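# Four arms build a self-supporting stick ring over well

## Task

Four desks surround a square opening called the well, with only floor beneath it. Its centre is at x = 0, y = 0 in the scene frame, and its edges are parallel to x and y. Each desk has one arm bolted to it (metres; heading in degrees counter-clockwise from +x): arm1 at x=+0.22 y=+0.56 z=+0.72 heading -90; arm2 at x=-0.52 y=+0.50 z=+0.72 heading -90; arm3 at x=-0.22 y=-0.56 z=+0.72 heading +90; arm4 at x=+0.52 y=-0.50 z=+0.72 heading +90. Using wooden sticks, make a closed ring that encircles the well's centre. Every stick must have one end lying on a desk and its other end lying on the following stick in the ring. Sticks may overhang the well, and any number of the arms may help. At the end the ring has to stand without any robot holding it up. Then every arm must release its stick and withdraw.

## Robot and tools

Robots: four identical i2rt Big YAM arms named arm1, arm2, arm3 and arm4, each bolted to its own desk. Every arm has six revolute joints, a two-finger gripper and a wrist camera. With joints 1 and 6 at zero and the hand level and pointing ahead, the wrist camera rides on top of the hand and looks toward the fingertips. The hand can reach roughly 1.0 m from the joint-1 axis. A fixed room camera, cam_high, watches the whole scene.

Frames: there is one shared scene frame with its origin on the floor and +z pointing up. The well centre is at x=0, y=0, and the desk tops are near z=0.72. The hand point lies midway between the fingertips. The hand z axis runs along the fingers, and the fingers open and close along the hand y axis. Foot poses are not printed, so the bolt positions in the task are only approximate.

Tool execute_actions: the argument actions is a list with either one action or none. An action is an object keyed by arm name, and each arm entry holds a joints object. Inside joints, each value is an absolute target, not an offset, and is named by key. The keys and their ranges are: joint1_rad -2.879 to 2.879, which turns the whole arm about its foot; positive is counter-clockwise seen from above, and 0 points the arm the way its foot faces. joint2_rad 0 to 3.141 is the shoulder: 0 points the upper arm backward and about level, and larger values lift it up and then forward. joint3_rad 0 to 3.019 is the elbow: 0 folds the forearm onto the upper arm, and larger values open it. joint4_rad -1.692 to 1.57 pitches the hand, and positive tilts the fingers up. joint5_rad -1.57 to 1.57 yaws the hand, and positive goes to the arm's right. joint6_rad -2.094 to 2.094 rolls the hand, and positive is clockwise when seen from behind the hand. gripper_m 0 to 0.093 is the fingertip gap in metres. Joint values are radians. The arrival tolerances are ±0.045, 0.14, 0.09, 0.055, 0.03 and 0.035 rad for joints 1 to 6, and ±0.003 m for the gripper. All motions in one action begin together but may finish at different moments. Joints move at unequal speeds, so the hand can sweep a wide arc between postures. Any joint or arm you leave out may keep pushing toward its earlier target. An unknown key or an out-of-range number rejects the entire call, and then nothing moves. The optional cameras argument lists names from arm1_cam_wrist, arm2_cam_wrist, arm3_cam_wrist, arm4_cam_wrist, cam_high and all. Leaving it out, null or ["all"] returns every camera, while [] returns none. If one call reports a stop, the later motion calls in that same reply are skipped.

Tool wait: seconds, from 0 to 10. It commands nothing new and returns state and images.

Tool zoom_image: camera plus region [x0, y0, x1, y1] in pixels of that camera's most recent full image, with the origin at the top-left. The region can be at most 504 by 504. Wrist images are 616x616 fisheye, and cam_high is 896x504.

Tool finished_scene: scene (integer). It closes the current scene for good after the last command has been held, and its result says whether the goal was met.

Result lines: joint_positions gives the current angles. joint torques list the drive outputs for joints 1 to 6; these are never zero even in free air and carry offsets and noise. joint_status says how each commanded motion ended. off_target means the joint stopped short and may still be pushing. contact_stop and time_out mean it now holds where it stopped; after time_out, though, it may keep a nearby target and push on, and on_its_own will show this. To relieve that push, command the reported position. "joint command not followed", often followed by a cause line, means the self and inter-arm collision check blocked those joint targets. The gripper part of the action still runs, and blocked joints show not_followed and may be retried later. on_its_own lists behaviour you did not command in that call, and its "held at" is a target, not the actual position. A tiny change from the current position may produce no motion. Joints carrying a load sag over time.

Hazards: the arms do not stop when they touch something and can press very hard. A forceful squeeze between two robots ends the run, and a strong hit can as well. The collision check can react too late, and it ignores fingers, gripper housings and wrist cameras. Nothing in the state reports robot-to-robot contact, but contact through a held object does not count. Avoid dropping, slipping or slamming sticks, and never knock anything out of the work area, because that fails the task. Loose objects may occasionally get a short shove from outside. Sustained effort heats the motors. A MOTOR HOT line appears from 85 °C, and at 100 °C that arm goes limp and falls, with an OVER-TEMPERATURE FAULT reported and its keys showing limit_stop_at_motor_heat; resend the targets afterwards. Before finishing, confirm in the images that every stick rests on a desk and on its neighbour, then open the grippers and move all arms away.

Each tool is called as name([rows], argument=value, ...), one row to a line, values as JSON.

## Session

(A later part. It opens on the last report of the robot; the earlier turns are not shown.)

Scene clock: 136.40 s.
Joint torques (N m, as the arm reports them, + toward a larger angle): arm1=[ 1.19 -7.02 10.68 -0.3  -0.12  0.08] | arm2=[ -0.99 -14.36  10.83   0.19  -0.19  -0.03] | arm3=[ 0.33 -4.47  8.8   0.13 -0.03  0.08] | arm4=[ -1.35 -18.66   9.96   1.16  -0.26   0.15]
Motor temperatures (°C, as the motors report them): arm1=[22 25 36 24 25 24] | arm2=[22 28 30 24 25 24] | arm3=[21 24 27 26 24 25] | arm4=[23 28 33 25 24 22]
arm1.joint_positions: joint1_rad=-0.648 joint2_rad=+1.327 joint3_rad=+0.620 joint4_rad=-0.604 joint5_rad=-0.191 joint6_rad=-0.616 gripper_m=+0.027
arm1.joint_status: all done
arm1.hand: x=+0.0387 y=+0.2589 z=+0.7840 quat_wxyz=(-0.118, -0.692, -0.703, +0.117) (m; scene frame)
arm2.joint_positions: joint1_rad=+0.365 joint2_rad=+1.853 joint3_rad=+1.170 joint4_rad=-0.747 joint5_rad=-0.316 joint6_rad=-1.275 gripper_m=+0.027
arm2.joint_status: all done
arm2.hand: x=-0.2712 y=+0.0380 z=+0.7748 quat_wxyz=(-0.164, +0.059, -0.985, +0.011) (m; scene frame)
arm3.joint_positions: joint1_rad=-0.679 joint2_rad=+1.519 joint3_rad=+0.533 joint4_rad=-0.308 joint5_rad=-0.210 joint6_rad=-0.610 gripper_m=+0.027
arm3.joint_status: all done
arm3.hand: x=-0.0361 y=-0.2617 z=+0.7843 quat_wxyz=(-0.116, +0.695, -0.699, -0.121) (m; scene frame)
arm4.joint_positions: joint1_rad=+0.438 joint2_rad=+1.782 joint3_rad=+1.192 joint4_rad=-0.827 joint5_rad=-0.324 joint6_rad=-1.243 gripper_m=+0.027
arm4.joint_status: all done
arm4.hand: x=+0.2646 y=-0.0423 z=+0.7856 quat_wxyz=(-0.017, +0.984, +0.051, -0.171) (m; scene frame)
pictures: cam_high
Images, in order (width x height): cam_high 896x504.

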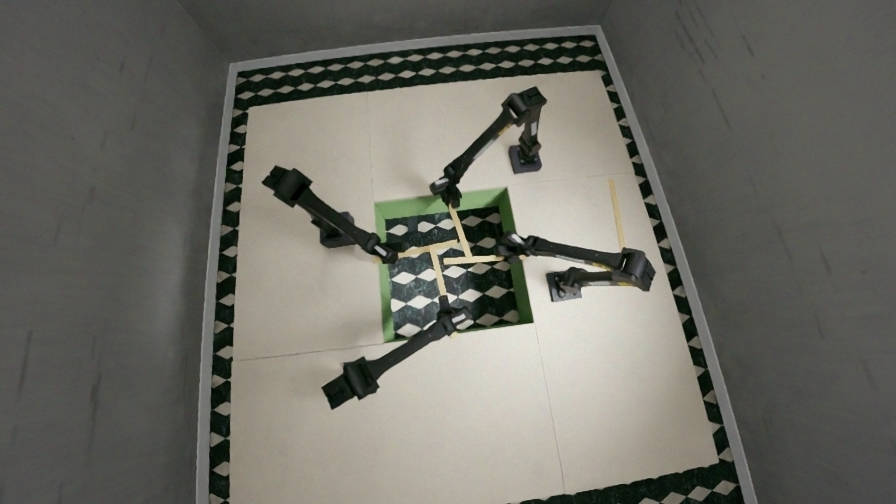

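execute_actions([
  {"arm2":{"joints":{"joint6_rad":-1.118}},"arm4":{"joints":{"joint6_rad":-1.08}},"arm1":{"joints":{"joint6_rad":-0.598}}},
], cameras=["cam_high"])

zoom_image(camera="cam_high", region=[420, 220, 480, 280])

Scene clock: 144.60 s.
Joint torques (N m, as the arm reports them, + toward a larger angle): arm1=[ 1.28 -6.97 10.76 -0.37 -0.11  0.09] | arm2=[ -0.9  -14.53  10.83   0.28  -0.18   0.03] | arm3=[ 0.29 -4.43  8.84  0.12 -0.03  0.07] | arm4=[ -1.32 -18.63   9.97   1.18  -0.25   0.17]
Motor temperatures (°C, as the motors report them): arm1=[22 25 37 24 25 24] | arm2=[22 28 30 24 25 24] | arm3=[21 24 28 26 24 25] | arm4=[23 28 33 25 24 22]
arm1.joint_positions: joint1_rad=-0.648 joint2_rad=+1.327 joint3_rad=+0.620 joint4_rad=-0.604 joint5_rad=-0.191 joint6_rad=-0.606 gripper_m=+0.027
arm1.joint_status: all done
arm1.hand: x=+0.0387 y=+0.2589 z=+0.7840 quat_wxyz=(-0.119, -0.695, -0.699, +0.116) (m; scene frame)
arm2.joint_positions: joint1_rad=+0.365 joint2_rad=+1.853 joint3_rad=+1.170 joint4_rad=-0.747 joint5_rad=-0.316 joint6_rad=-1.132 gripper_m=+0.027
arm2.joint_status: all done
arm2.hand: x=-0.2712 y=+0.0380 z=+0.7748 quat_wxyz=(-0.165, -0.011, -0.986, +0.000) (m; scene frame)
arm3.joint_positions: joint1_rad=-0.679 joint2_rad=+1.519 joint3_rad=+0.533 joint4_rad=-0.308 joint5_rad=-0.210 joint6_rad=-0.610 gripper_m=+0.027
arm3.joint_status: not commanded
arm3.hand: x=-0.0361 y=-0.2617 z=+0.7843 quat_wxyz=(-0.116, +0.695, -0.700, -0.121) (m; scene frame)
arm4.joint_positions: joint1_rad=+0.438 joint2_rad=+1.782 joint3_rad=+1.192 joint4_rad=-0.827 joint5_rad=-0.324 joint6_rad=-1.093 gripper_m=+0.027
arm4.joint_status: all done
arm4.hand: x=+0.2646 y=-0.0423 z=+0.7856 quat_wxyz=(-0.004, +0.985, -0.023, -0.172) (m; scene frame)
pictures: cam_high
Images, in order (width x height): cam_high 896x504.

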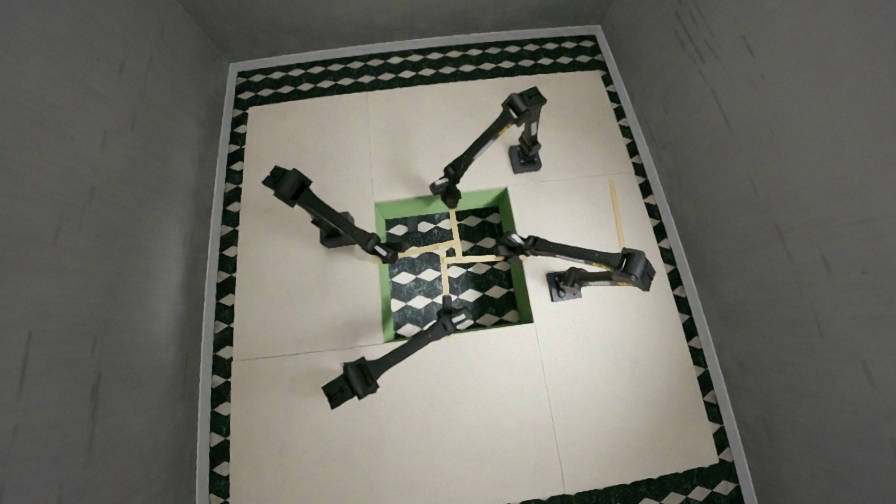

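Region (420, 220, 480, 280) of cam_high's 896x504 image, scaled by 8.400, with more detail than that image has.

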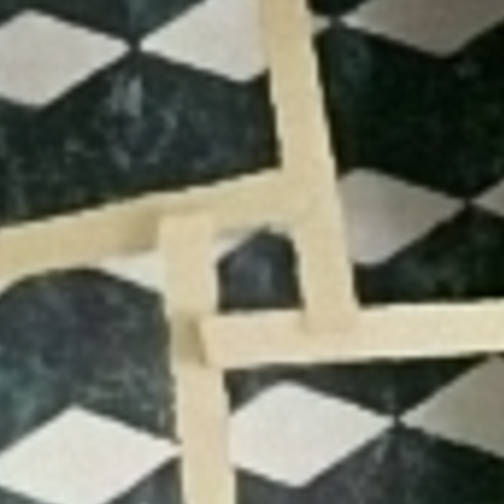

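execute_actions([
  {"arm1":{"joints":{"joint1_rad":-0.627,"joint2_rad":1.37,"joint3_rad":0.672,"joint4_rad":-0.631,"joint5_rad":-0.161,"joint6_rad":-0.589}},"arm3":{"joints":{"joint1_rad":-0.652,"joint2_rad":1.554,"joint3_rad":0.585,"joint4_rad":-0.342,"joint5_rad":-0.179,"joint6_rad":-0.592}},"arm2":{"joints":{"joint1_rad":0.386,"joint2_rad":1.88,"joint3_rad":1.227,"joint4_rad":-0.768,"joint5_rad":-0.272,"joint6_rad":-1.111}},"arm4":{"joints":{"joint1_rad":0.462,"joint2_rad":1.811,"joint3_rad":1.257,"joint4_rad":-0.85,"joint5_rad":-0.279,"joint6_rad":-1.077}}},
], cameras=[])

execute_actions([
  {"arm1":{"joints":{"joint1_rad":-0.613,"joint2_rad":1.407,"joint3_rad":0.688,"joint4_rad":-0.646,"joint5_rad":-0.132,"joint6_rad":-0.581}},"arm3":{"joints":{"joint1_rad":-0.639,"joint2_rad":1.589,"joint3_rad":0.605,"joint4_rad":-0.365,"joint5_rad":-0.148,"joint6_rad":-0.584}},"arm2":{"joints":{"joint1_rad":0.398,"joint2_rad":1.898,"joint3_rad":1.237,"joint4_rad":-0.777,"joint5_rad":-0.23,"joint6_rad":-1.106}},"arm4":{"joints":{"joint1_rad":0.474,"joint2_rad":1.832,"joint3_rad":1.269,"joint4_rad":-0.861,"joint5_rad":-0.236,"joint6_rad":-1.074}}},
], cameras=["cam_high"])

zoom_image(camera="cam_high", region=[420, 220, 480, 280])

Scene clock: 165.43 s.
Joint torques (N m, as the arm reports them, + toward a larger angle): arm1=[ 1.57 -7.37 10.64 -0.34 -0.08  0.09] | arm2=[  0.33 -13.37  10.69   0.13  -0.05  -0.01] | arm3=[ 0.53 -4.98  8.94  0.15  0.02  0.08] | arm4=[  1.23 -15.85  11.26   0.35  -0.08   0.17]
Motor temperatures (°C, as the motors report them): arm1=[22 25 38 24 25 24] | arm2=[22 28 31 24 25 24] | arm3=[21 24 28 26 24 25] | arm4=[23 28 34 25 24 22]
arm1.joint_positions: joint1_rad=-0.633 joint2_rad=+1.363 joint3_rad=+0.633 joint4_rad=-0.621 joint5_rad=-0.162 joint6_rad=-0.597 gripper_m=+0.027
arm1.joint_status: all done
arm1.hand: x=+0.0399 y=+0.2598 z=+0.7752 quat_wxyz=(-0.103, -0.698, -0.701, +0.098) (m; scene frame)
arm2.joint_positions: joint1_rad=+0.378 joint2_rad=+1.877 joint3_rad=+1.182 joint4_rad=-0.758 joint5_rad=-0.273 joint6_rad=-1.126 gripper_m=+0.027
arm2.joint_status: all done
arm2.hand: x=-0.2718 y=+0.0382 z=+0.7644 quat_wxyz=(-0.141, -0.011, -0.990, -0.003) (m; scene frame)
arm3.joint_positions: joint1_rad=-0.666 joint2_rad=+1.555 joint3_rad=+0.554 joint4_rad=-0.329 joint5_rad=-0.180 joint6_rad=-0.602 gripper_m=+0.027
arm3.joint_status: all done
arm3.hand: x=-0.0358 y=-0.2623 z=+0.7755 quat_wxyz=(-0.100, +0.696, -0.703, -0.104) (m; scene frame)
arm4.joint_positions: joint1_rad=+0.449 joint2_rad=+1.803 joint3_rad=+1.202 joint4_rad=-0.840 joint5_rad=-0.282 joint6_rad=-1.090 gripper_m=+0.027
arm4.joint_status: all done
arm4.hand: x=+0.2661 y=-0.0423 z=+0.7761 quat_wxyz=(-0.002, +0.989, -0.023, -0.149) (m; scene frame)
pictures: none
No camera images: the call's "cameras" was empty. Leave "cameras" out to get every camera's image.

Scene clock: 166.07 s.
Joint torques (N m, as the arm reports them, + toward a larger angle): arm1=[ 1.59 -7.71 10.45 -0.41 -0.05  0.08] | arm2=[  0.32 -13.17  10.63   0.07  -0.03   0.  ] | arm3=[ 0.54 -5.29  8.54  0.01  0.04  0.08] | arm4=[  1.03 -15.96  11.11   0.31  -0.04   0.17]
Motor temperatures (°C, as the motors report them): arm1=[22 25 38 24 25 24] | arm2=[22 28 31 24 25 24] | arm3=[21 24 28 26 24 25] | arm4=[23 28 34 25 24 22]
arm1.joint_positions: joint1_rad=-0.619 joint2_rad=+1.400 joint3_rad=+0.650 joint4_rad=-0.637 joint5_rad=-0.133 joint6_rad=-0.590 gripper_m=+0.027
arm1.joint_status: all done
arm1.hand: x=+0.0397 y=+0.2595 z=+0.7671 quat_wxyz=(-0.087, -0.700, -0.704, +0.083) (m; scene frame)
arm2.joint_positions: joint1_rad=+0.390 joint2_rad=+1.891 joint3_rad=+1.192 joint4_rad=-0.767 joint5_rad=-0.231 joint6_rad=-1.121 gripper_m=+0.027
arm2.joint_status: all done
arm2.hand: x=-0.2725 y=+0.0377 z=+0.7583 quat_wxyz=(-0.119, -0.010, -0.993, -0.002) (m; scene frame)
arm3.joint_positions: joint1_rad=-0.652 joint2_rad=+1.590 joint3_rad=+0.575 joint4_rad=-0.352 joint5_rad=-0.149 joint6_rad=-0.594 gripper_m=+0.027
arm3.joint_status: all done
arm3.hand: x=-0.0355 y=-0.2629 z=+0.7675 quat_wxyz=(-0.083, +0.698, -0.706, -0.087) (m; scene frame)
arm4.joint_positions: joint1_rad=+0.461 joint2_rad=+1.823 joint3_rad=+1.215 joint4_rad=-0.851 joint5_rad=-0.239 joint6_rad=-1.087 gripper_m=+0.027
arm4.joint_status: all done
arm4.hand: x=+0.2669 y=-0.0410 z=+0.7682 quat_wxyz=(-0.002, +0.992, -0.021, -0.125) (m; scene frame)
pictures: cam_high
Images, in order (width x height): cam_high 896x504.

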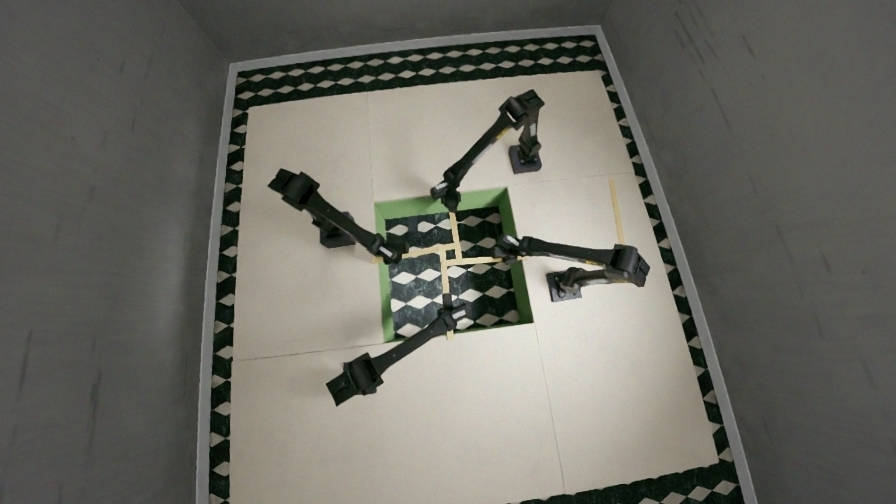

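Region (420, 220, 480, 280) of cam_high's 896x504 image, scaled by 8.400, with more detail than that image has.

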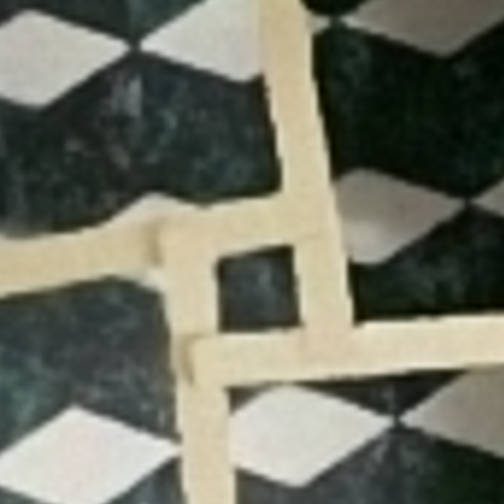

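Third step (E slightly outward).

execute_actions([
  {"arm1":{"joints":{"joint1_rad":-0.60,"joint2_rad":1.445,"joint3_rad":0.706,"joint4_rad":-0.661,"joint5_rad":-0.102,"joint6_rad":-0.572}},"arm3":{"joints":{"joint1_rad":-0.626,"joint2_rad":1.624,"joint3_rad":0.625,"joint4_rad":-0.388,"joint5_rad":-0.117,"joint6_rad":-0.577}},"arm2":{"joints":{"joint1_rad":0.407,"joint2_rad":1.915,"joint3_rad":1.247,"joint4_rad":-0.786,"joint5_rad":-0.188,"joint6_rad":-1.104}},"arm4":{"joints":{"joint1_rad":0.481,"joint2_rad":1.852,"joint3_rad":1.28,"joint4_rad":-0.872,"joint5_rad":-0.194}}},
])

zoom_image(camera="cam_high", region=[350, 160, 560, 370])

Scene clock: 175.63 s.
Joint torques (N m, as the arm reports them, + toward a larger angle): arm1=[ 1.6  -8.33 10.23 -0.49 -0.05  0.1 ] | arm2=[  0.45 -13.58  10.45   0.08   0.02   0.02] | arm3=[ 0.53 -5.56  8.31  0.01  0.06  0.07] | arm4=[  1.15 -16.19  11.04   0.22  -0.01   0.16]
Motor temperatures (°C, as the motors report them): arm1=[22 25 38 24 25 24] | arm2=[22 28 31 24 25 24] | arm3=[21 24 28 26 24 25] | arm4=[23 28 35 25 24 22]
arm1.joint_positions: joint1_rad=-0.606 joint2_rad=+1.439 joint3_rad=+0.668 joint4_rad=-0.651 joint5_rad=-0.103 joint6_rad=-0.581 gripper_m=+0.027
arm1.joint_status: all done
arm1.hand: x=+0.0386 y=+0.2588 z=+0.7592 quat_wxyz=(-0.070, -0.702, -0.706, +0.068) (m; scene frame)
arm2.joint_positions: joint1_rad=+0.398 joint2_rad=+1.906 joint3_rad=+1.203 joint4_rad=-0.775 joint5_rad=-0.190 joint6_rad=-1.119 gripper_m=+0.027
arm2.joint_status: all done
arm2.hand: x=-0.2748 y=+0.0360 z=+0.7522 quat_wxyz=(-0.098, -0.009, -0.995, +0.000) (m; scene frame)
arm3.joint_positions: joint1_rad=-0.640 joint2_rad=+1.626 joint3_rad=+0.596 joint4_rad=-0.375 joint5_rad=-0.118 joint6_rad=-0.587 gripper_m=+0.027
arm3.joint_status: all done
arm3.hand: x=-0.0350 y=-0.2638 z=+0.7594 quat_wxyz=(-0.067, +0.700, -0.707, -0.070) (m; scene frame)
arm4.joint_positions: joint1_rad=+0.467 joint2_rad=+1.843 joint3_rad=+1.227 joint4_rad=-0.861 joint5_rad=-0.197 joint6_rad=-1.087 gripper_m=+0.027
arm4.joint_status: all done
arm4.hand: x=+0.2702 y=-0.0389 z=+0.7604 quat_wxyz=(-0.003, +0.994, -0.020, -0.103) (m; scene frame)
pictures: arm1_cam_wrist, arm2_cam_wrist, arm3_cam_wrist, arm4_cam_wrist, cam_high
Images, in order (width x height): arm1_cam_wrist 616x616, arm2_cam_wrist 616x616, arm3_cam_wrist 616x616, arm4_cam_wrist 616x616, cam_high 896x504.

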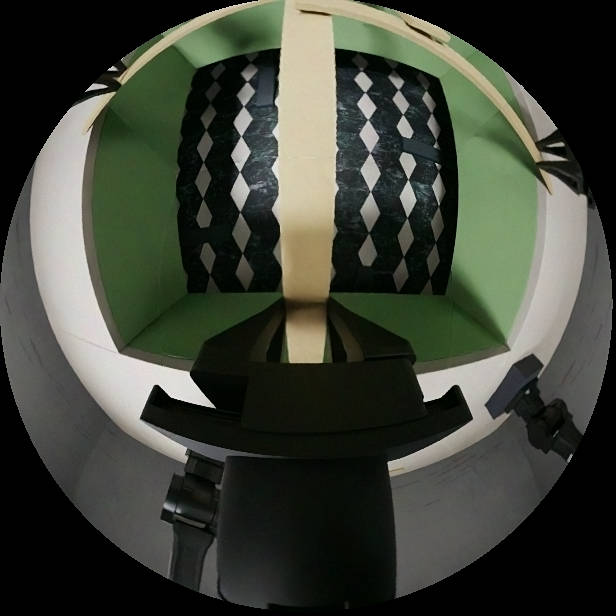

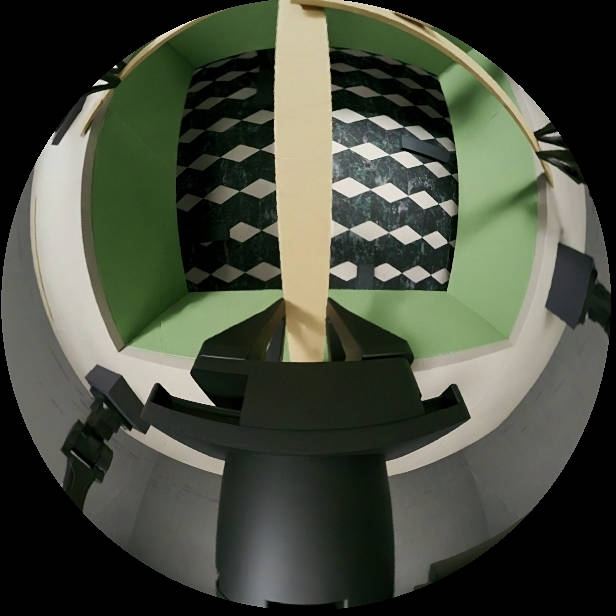

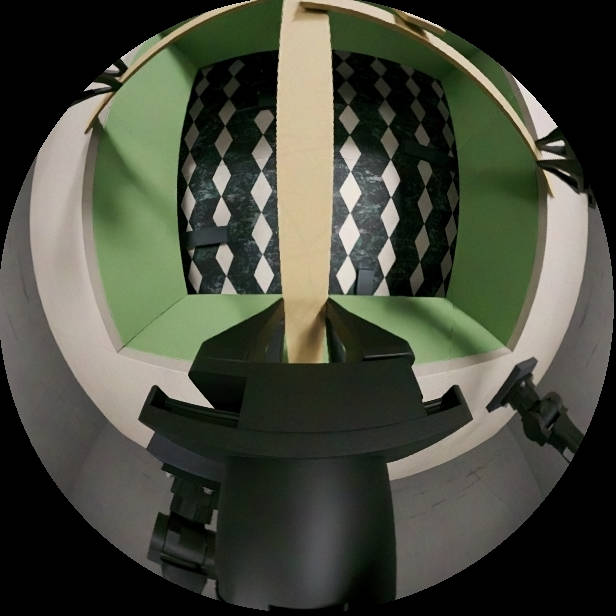

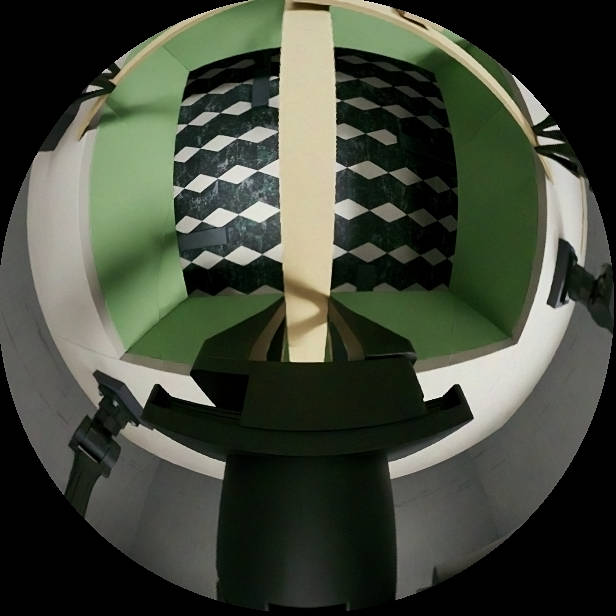

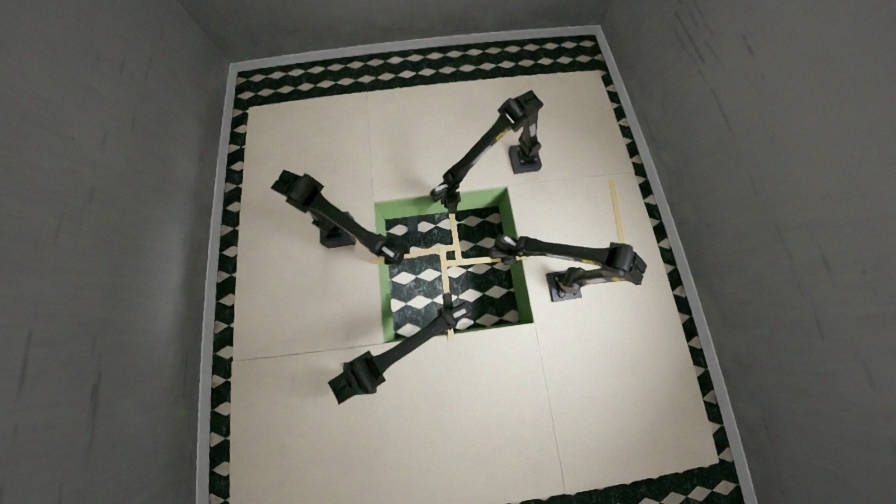

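Region (350, 160, 560, 370) of cam_high's 896x504 image, scaled by 2.400, with more detail than that image has.

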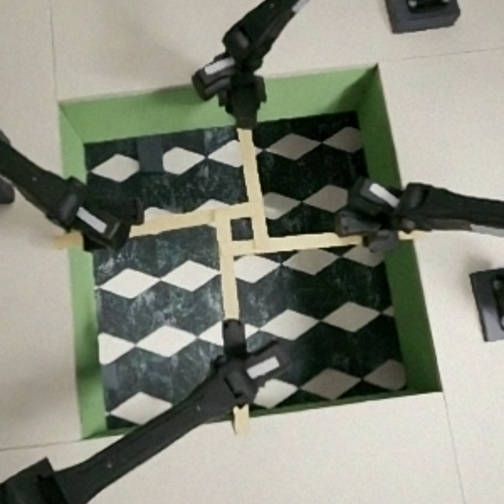

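Good. Release N, S; then flatten E, W.

execute_actions([
  {"arm1":{"joints":{"gripper_m":0.07}},"arm3":{"joints":{"gripper_m":0.07}}},
], cameras=[])

execute_actions([
  {"arm1":{"joints":{"joint2_rad":1.22}},"arm3":{"joints":{"joint2_rad":1.40}},"arm2":{"joints":{"joint1_rad":0.422,"joint2_rad":1.935,"joint3_rad":1.258,"joint4_rad":-0.797,"joint5_rad":-0.135,"joint6_rad":-1.096}},"arm4":{"joints":{"joint1_rad":0.496,"joint2_rad":1.873,"joint3_rad":1.292,"joint4_rad":-0.883,"joint5_rad":-0.146,"joint6_rad":-1.066}}},
], cameras=["arm1_cam_wrist","arm3_cam_wrist"])

zoom_image(camera="arm1_cam_wrist", region=[220, 20, 440, 170])

zoom_image(camera="arm3_cam_wrist", region=[220, 20, 440, 170])

Scene clock: 189.23 s.
Joint torques (N m, as the arm reports them, + toward a larger angle): arm1=[ 1.43 -8.23 10.09 -0.48 -0.05  0.08] | arm2=[  0.64 -13.37  10.42   0.09  -0.11  -0.01] | arm3=[ 0.53 -5.55  8.28 -0.02  0.05  0.07] | arm4=[  1.11 -16.34  11.02   0.31  -0.12   0.16]
Motor temperatures (°C, as the motors report them): arm1=[22 25 38 24 25 24] | arm2=[22 28 31 24 25 24] | arm3=[21 24 28 26 24 25] | arm4=[23 28 35 25 24 22]
arm1.joint_positions: joint1_rad=-0.606 joint2_rad=+1.439 joint3_rad=+0.670 joint4_rad=-0.651 joint5_rad=-0.103 joint6_rad=-0.580 gripper_m=+0.070
arm1.joint_status: all done
arm1.hand: x=+0.0381 y=+0.2580 z=+0.7598 quat_wxyz=(-0.070, -0.702, -0.705, +0.069) (m; scene frame)
arm2.joint_positions: joint1_rad=+0.398 joint2_rad=+1.910 joint3_rad=+1.203 joint4_rad=-0.777 joint5_rad=-0.186 joint6_rad=-1.118 gripper_m=+0.027
arm2.joint_status: not commanded
arm2.hand: x=-0.2757 y=+0.0366 z=+0.7502 quat_wxyz=(-0.095, -0.010, -0.995, -0.002) (m; scene frame)
arm3.joint_positions: joint1_rad=-0.640 joint2_rad=+1.626 joint3_rad=+0.596 joint4_rad=-0.375 joint5_rad=-0.118 joint6_rad=-0.586 gripper_m=+0.070
arm3.joint_status: all done
arm3.hand: x=-0.0350 y=-0.2638 z=+0.7594 quat_wxyz=(-0.067, +0.700, -0.708, -0.070) (m; scene frame)
arm4.joint_positions: joint1_rad=+0.467 joint2_rad=+1.843 joint3_rad=+1.227 joint4_rad=-0.862 joint5_rad=-0.194 joint6_rad=-1.086 gripper_m=+0.027
arm4.joint_status: not commanded
arm4.hand: x=+0.2707 y=-0.0389 z=+0.7601 quat_wxyz=(-0.003, +0.995, -0.021, -0.101) (m; scene frame)
pictures: none
No camera images: the call's "cameras" was empty. Leave "cameras" out to get every camera's image.

Scene clock: 190.23 s.
Joint torques (N m, as the arm reports them, + toward a larger angle): arm1=[ 1.55 -5.79 11.28 -0.1  -0.03  0.09] | arm2=[  0.54 -13.37  10.39   0.11  -0.01   0.03] | arm3=[ 0.5  -3.96 10.52  0.43  0.06  0.08] | arm4=[  1.12 -16.46  10.93   0.3   -0.04   0.17]
Motor temperatures (°C, as the motors report them): arm1=[22 25 38 24 25 24] | arm2=[22 28 31 24 25 24] | arm3=[21 24 28 26 24 25] | arm4=[23 28 35 25 24 22]
arm1.joint_positions: joint1_rad=-0.606 joint2_rad=+1.206 joint3_rad=+0.675 joint4_rad=-0.651 joint5_rad=-0.103 joint6_rad=-0.580 gripper_m=+0.070
arm1.joint_status: all done
arm1.hand: x=+0.0263 y=+0.2411 z=+0.8412 quat_wxyz=(-0.093, -0.687, -0.697, +0.184) (m; scene frame)
arm2.joint_positions: joint1_rad=+0.412 joint2_rad=+1.924 joint3_rad=+1.214 joint4_rad=-0.789 joint5_rad=-0.135 joint6_rad=-1.111 gripper_m=+0.027
arm2.joint_status: all done
arm2.hand: x=-0.2770 y=+0.0358 z=+0.7450 quat_wxyz=(-0.069, -0.008, -0.998, +0.002) (m; scene frame)
arm3.joint_positions: joint1_rad=-0.640 joint2_rad=+1.394 joint3_rad=+0.596 joint4_rad=-0.375 joint5_rad=-0.118 joint6_rad=-0.586 gripper_m=+0.070
arm3.joint_status: all done
arm3.hand: x=-0.0145 y=-0.2335 z=+0.8391 quat_wxyz=(-0.180, +0.694, -0.691, -0.090) (m; scene frame)
arm4.joint_positions: joint1_rad=+0.481 joint2_rad=+1.863 joint3_rad=+1.239 joint4_rad=-0.874 joint5_rad=-0.147 joint6_rad=-1.079 gripper_m=+0.027
arm4.joint_status: all done
arm4.hand: x=+0.2713 y=-0.0386 z=+0.7528 quat_wxyz=(-0.003, +0.997, -0.019, -0.076) (m; scene frame)
pictures: arm1_cam_wrist, arm3_cam_wrist
Images, in order (width x height): arm1_cam_wrist 616x616, arm3_cam_wrist 616x616.

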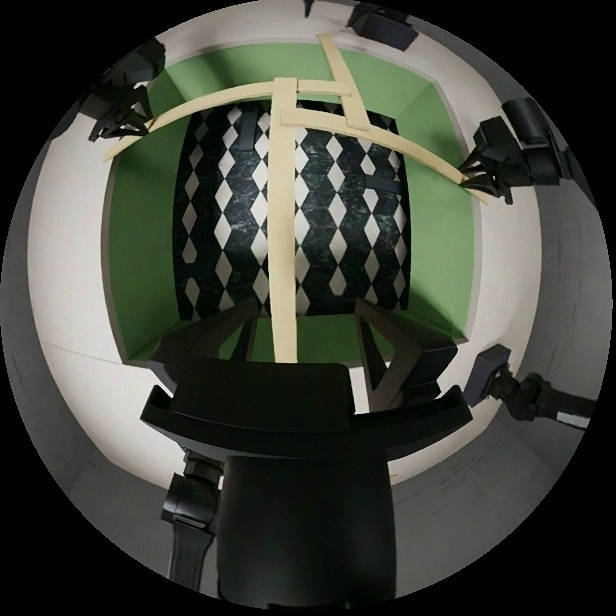

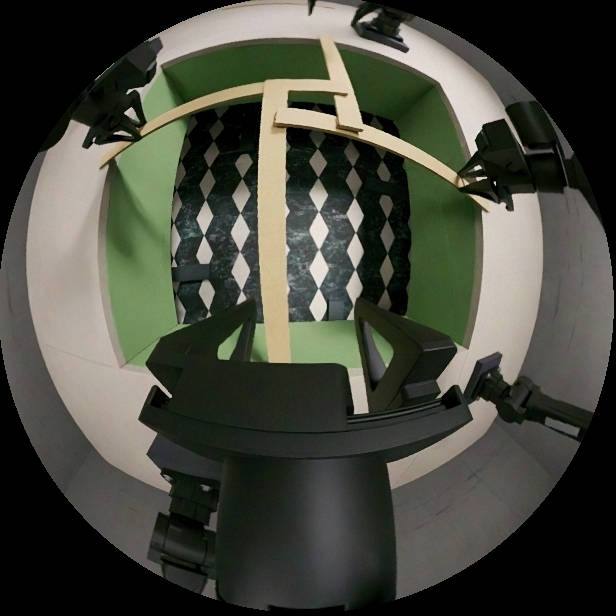

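Region (220, 20, 440, 170) of arm1_cam_wrist's 616x616 image, scaled by 2.291, with more detail than that image has; it fills the top 344 rows of this view, and the rest is white.

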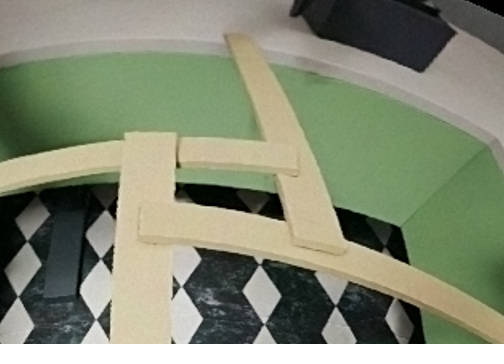

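Region (220, 20, 440, 170) of arm3_cam_wrist's 616x616 image, scaled by 2.291, with more detail than that image has; it fills the top 344 rows of this view, and the rest is white.

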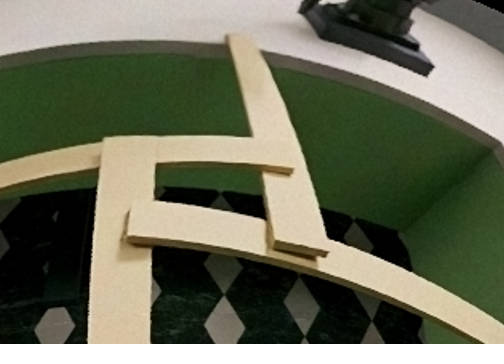

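execute_actions([
  {"arm2":{"joints":{"gripper_m":0.075}},"arm4":{"joints":{"joint1_rad":0.506,"joint5_rad":-0.13}}},
], cameras=[])

execute_actions([
  {"arm4":{"joints":{"gripper_m":0.075}},"arm2":{"joints":{"joint2_rad":1.8}}},
], cameras=["arm3_cam_wrist"])

execute_actions([
  {"arm4":{"joints":{"joint2_rad":1.3}},"arm2":{"joints":{"joint2_rad":1.3,"joint1_rad":0.1}},"arm1":{"joints":{"joint2_rad":0.75,"joint4_rad":-1.15}},"arm3":{"joints":{"joint2_rad":0.85,"joint4_rad":-0.95}}},
], cameras=["cam_high"])

zoom_image(camera="cam_high", region=[350, 160, 560, 370])

Scene clock: 199.87 s.
Joint torques (N m, as the arm reports them, + toward a larger angle): arm1=[ 1.5  -5.91 11.23 -0.03 -0.03  0.1 ] | arm2=[  0.61 -13.23  10.37   0.07  -0.02  -0.02] | arm3=[ 0.64 -3.9  10.52  0.44  0.07  0.08] | arm4=[  1.33 -16.46  10.93   0.3    0.01   0.12]
Motor temperatures (°C, as the motors report them): arm1=[22 25 39 24 25 24] | arm2=[22 28 31 24 25 24] | arm3=[21 24 29 26 24 25] | arm4=[23 28 35 25 24 22]
arm1.joint_positions: joint1_rad=-0.606 joint2_rad=+1.206 joint3_rad=+0.675 joint4_rad=-0.651 joint5_rad=-0.103 joint6_rad=-0.580 gripper_m=+0.070
arm1.joint_status: not commanded
arm1.hand: x=+0.0263 y=+0.2411 z=+0.8412 quat_wxyz=(-0.093, -0.687, -0.697, +0.184) (m; scene frame)
arm2.joint_positions: joint1_rad=+0.412 joint2_rad=+1.924 joint3_rad=+1.214 joint4_rad=-0.789 joint5_rad=-0.135 joint6_rad=-1.110 gripper_m=+0.075
arm2.joint_status: all done
arm2.hand: x=-0.2770 y=+0.0358 z=+0.7450 quat_wxyz=(-0.069, -0.008, -0.998, +0.002) (m; scene frame)
arm3.joint_positions: joint1_rad=-0.640 joint2_rad=+1.394 joint3_rad=+0.596 joint4_rad=-0.375 joint5_rad=-0.118 joint6_rad=-0.586 gripper_m=+0.070
arm3.joint_status: not commanded
arm3.hand: x=-0.0145 y=-0.2335 z=+0.8391 quat_wxyz=(-0.180, +0.694, -0.691, -0.090) (m; scene frame)
arm4.joint_positions: joint1_rad=+0.489 joint2_rad=+1.863 joint3_rad=+1.239 joint4_rad=-0.874 joint5_rad=-0.132 joint6_rad=-1.074 gripper_m=+0.027
arm4.joint_status: all done
arm4.hand: x=+0.2699 y=-0.0394 z=+0.7524 quat_wxyz=(-0.006, +0.997, -0.018, -0.070) (m; scene frame)
pictures: none
No camera images: the call's "cameras" was empty. Leave "cameras" out to get every camera's image.

Scene clock: 200.97 s.
Joint torques (N m, as the arm reports them, + toward a larger angle): arm1=[ 1.55 -6.02 11.3  -0.08 -0.03  0.09] | arm2=[  0.42 -13.42  10.56   0.22  -0.03   0.  ] | arm3=[ 0.49 -3.98 10.52  0.42  0.06  0.08] | arm4=[  1.11 -16.45  10.94   0.3    0.01   0.12]
Motor temperatures (°C, as the motors report them): arm1=[22 25 39 24 25 24] | arm2=[22 28 31 24 25 24] | arm3=[21 24 29 26 24 25] | arm4=[23 28 35 25 24 22]
arm1.joint_positions: joint1_rad=-0.606 joint2_rad=+1.206 joint3_rad=+0.675 joint4_rad=-0.651 joint5_rad=-0.103 joint6_rad=-0.580 gripper_m=+0.070
arm1.joint_status: not commanded
arm1.hand: x=+0.0263 y=+0.2411 z=+0.8412 quat_wxyz=(-0.093, -0.687, -0.697, +0.184) (m; scene frame)
arm2.joint_positions: joint1_rad=+0.412 joint2_rad=+1.805 joint3_rad=+1.222 joint4_rad=-0.789 joint5_rad=-0.135 joint6_rad=-1.110 gripper_m=+0.075
arm2.joint_status: all done
arm2.hand: x=-0.2678 y=+0.0182 z=+0.8086 quat_wxyz=(-0.096, -0.003, -0.994, +0.059) (m; scene frame)
arm3.joint_positions: joint1_rad=-0.640 joint2_rad=+1.394 joint3_rad=+0.596 joint4_rad=-0.375 joint5_rad=-0.118 joint6_rad=-0.586 gripper_m=+0.070
arm3.joint_status: not commanded
arm3.hand: x=-0.0145 y=-0.2335 z=+0.8391 quat_wxyz=(-0.180, +0.694, -0.691, -0.090) (m; scene frame)
arm4.joint_positions: joint1_rad=+0.491 joint2_rad=+1.863 joint3_rad=+1.239 joint4_rad=-0.874 joint5_rad=-0.132 joint6_rad=-1.074 gripper_m=+0.075
arm4.joint_status: all done
arm4.hand: x=+0.2689 y=-0.0400 z=+0.7524 quat_wxyz=(-0.006, +0.997, -0.017, -0.070) (m; scene frame)
pictures: arm3_cam_wrist
Images, in order (width x height): arm3_cam_wrist 616x616.

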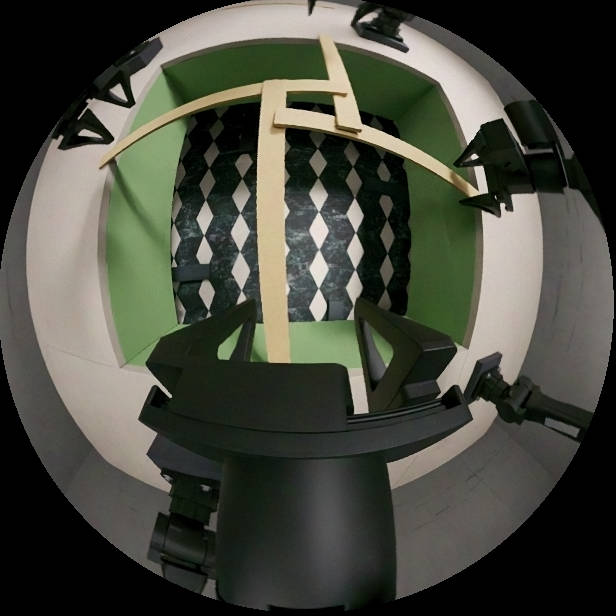

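Scene clock: 202.43 s.
Joint torques (N m, as the arm reports them, + toward a larger angle): arm1=[ 1.56 -1.08 12.39 -0.27 -0.02  0.09] | arm2=[ 0.41 -8.24 12.19  0.99 -0.03  0.  ] | arm3=[ 0.47  0.55 13.28  0.29  0.07  0.08] | arm4=[ 1.21 -9.75 11.61  1.43  0.04  0.17]
Motor temperatures (°C, as the motors report them): arm1=[22 25 39 24 25 24] | arm2=[22 28 31 24 25 24] | arm3=[21 24 30 26 24 25] | arm4=[23 28 35 25 24 22]
arm1.joint_positions: joint1_rad=-0.606 joint2_rad=+0.743 joint3_rad=+0.675 joint4_rad=-1.138 joint5_rad=-0.103 joint6_rad=-0.580 gripper_m=+0.070
arm1.joint_status: all done
arm1.hand: x=+0.0898 y=+0.3383 z=+0.9336 quat_wxyz=(-0.091, -0.688, -0.698, +0.173) (m; scene frame)
arm2.joint_positions: joint1_rad=+0.094 joint2_rad=+1.301 joint3_rad=+1.229 joint4_rad=-0.789 joint5_rad=-0.133 joint6_rad=-1.108 gripper_m=+0.075
arm2.joint_status: all done
arm2.hand: x=-0.4293 y=-0.0204 z=+1.0779 quat_wxyz=(-0.153, -0.133, -0.927, +0.314) (m; scene frame)
arm3.joint_positions: joint1_rad=-0.640 joint2_rad=+0.847 joint3_rad=+0.596 joint4_rad=-0.934 joint5_rad=-0.118 joint6_rad=-0.586 gripper_m=+0.070
arm3.joint_status: all done
arm3.hand: x=-0.0713 y=-0.3143 z=+0.9613 quat_wxyz=(-0.173, +0.695, -0.692, -0.089) (m; scene frame)
arm4.joint_positions: joint1_rad=+0.491 joint2_rad=+1.296 joint3_rad=+1.264 joint4_rad=-0.874 joint5_rad=-0.132 joint6_rad=-1.074 gripper_m=+0.075
arm4.joint_status: all done
arm4.hand: x=+0.2683 y=-0.0486 z=+1.0547 quat_wxyz=(-0.265, +0.943, +0.005, -0.199) (m; scene frame)
pictures: cam_high
Images, in order (width x height): cam_high 896x504.

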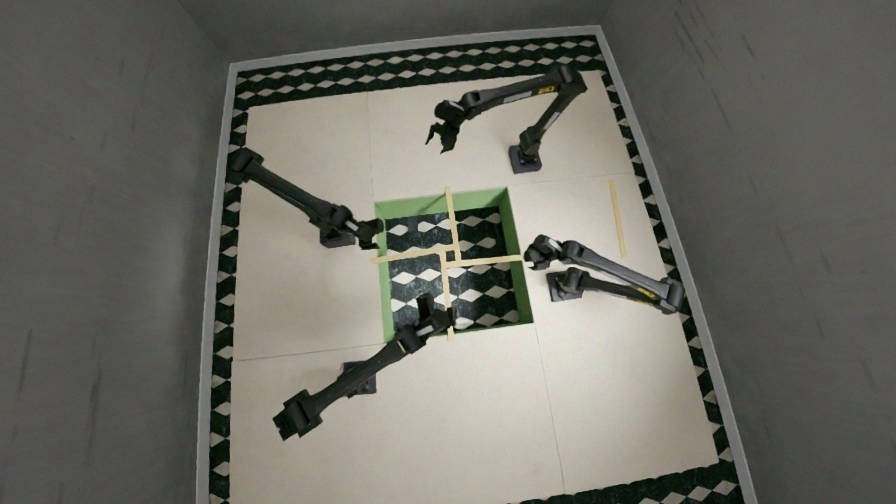

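Region (350, 160, 560, 370) of cam_high's 896x504 image, scaled by 2.400, with more detail than that image has.

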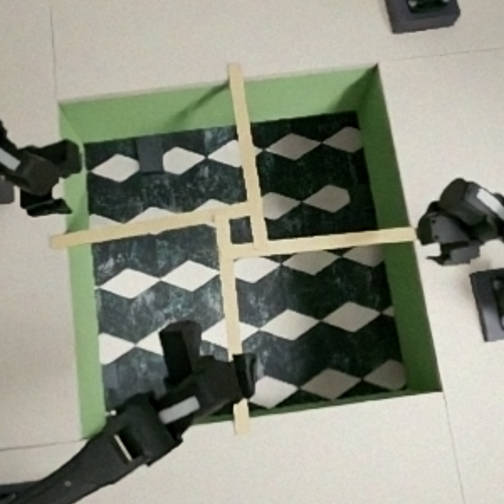

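finished_scene(scene=2)

The scene is finished: the task was done.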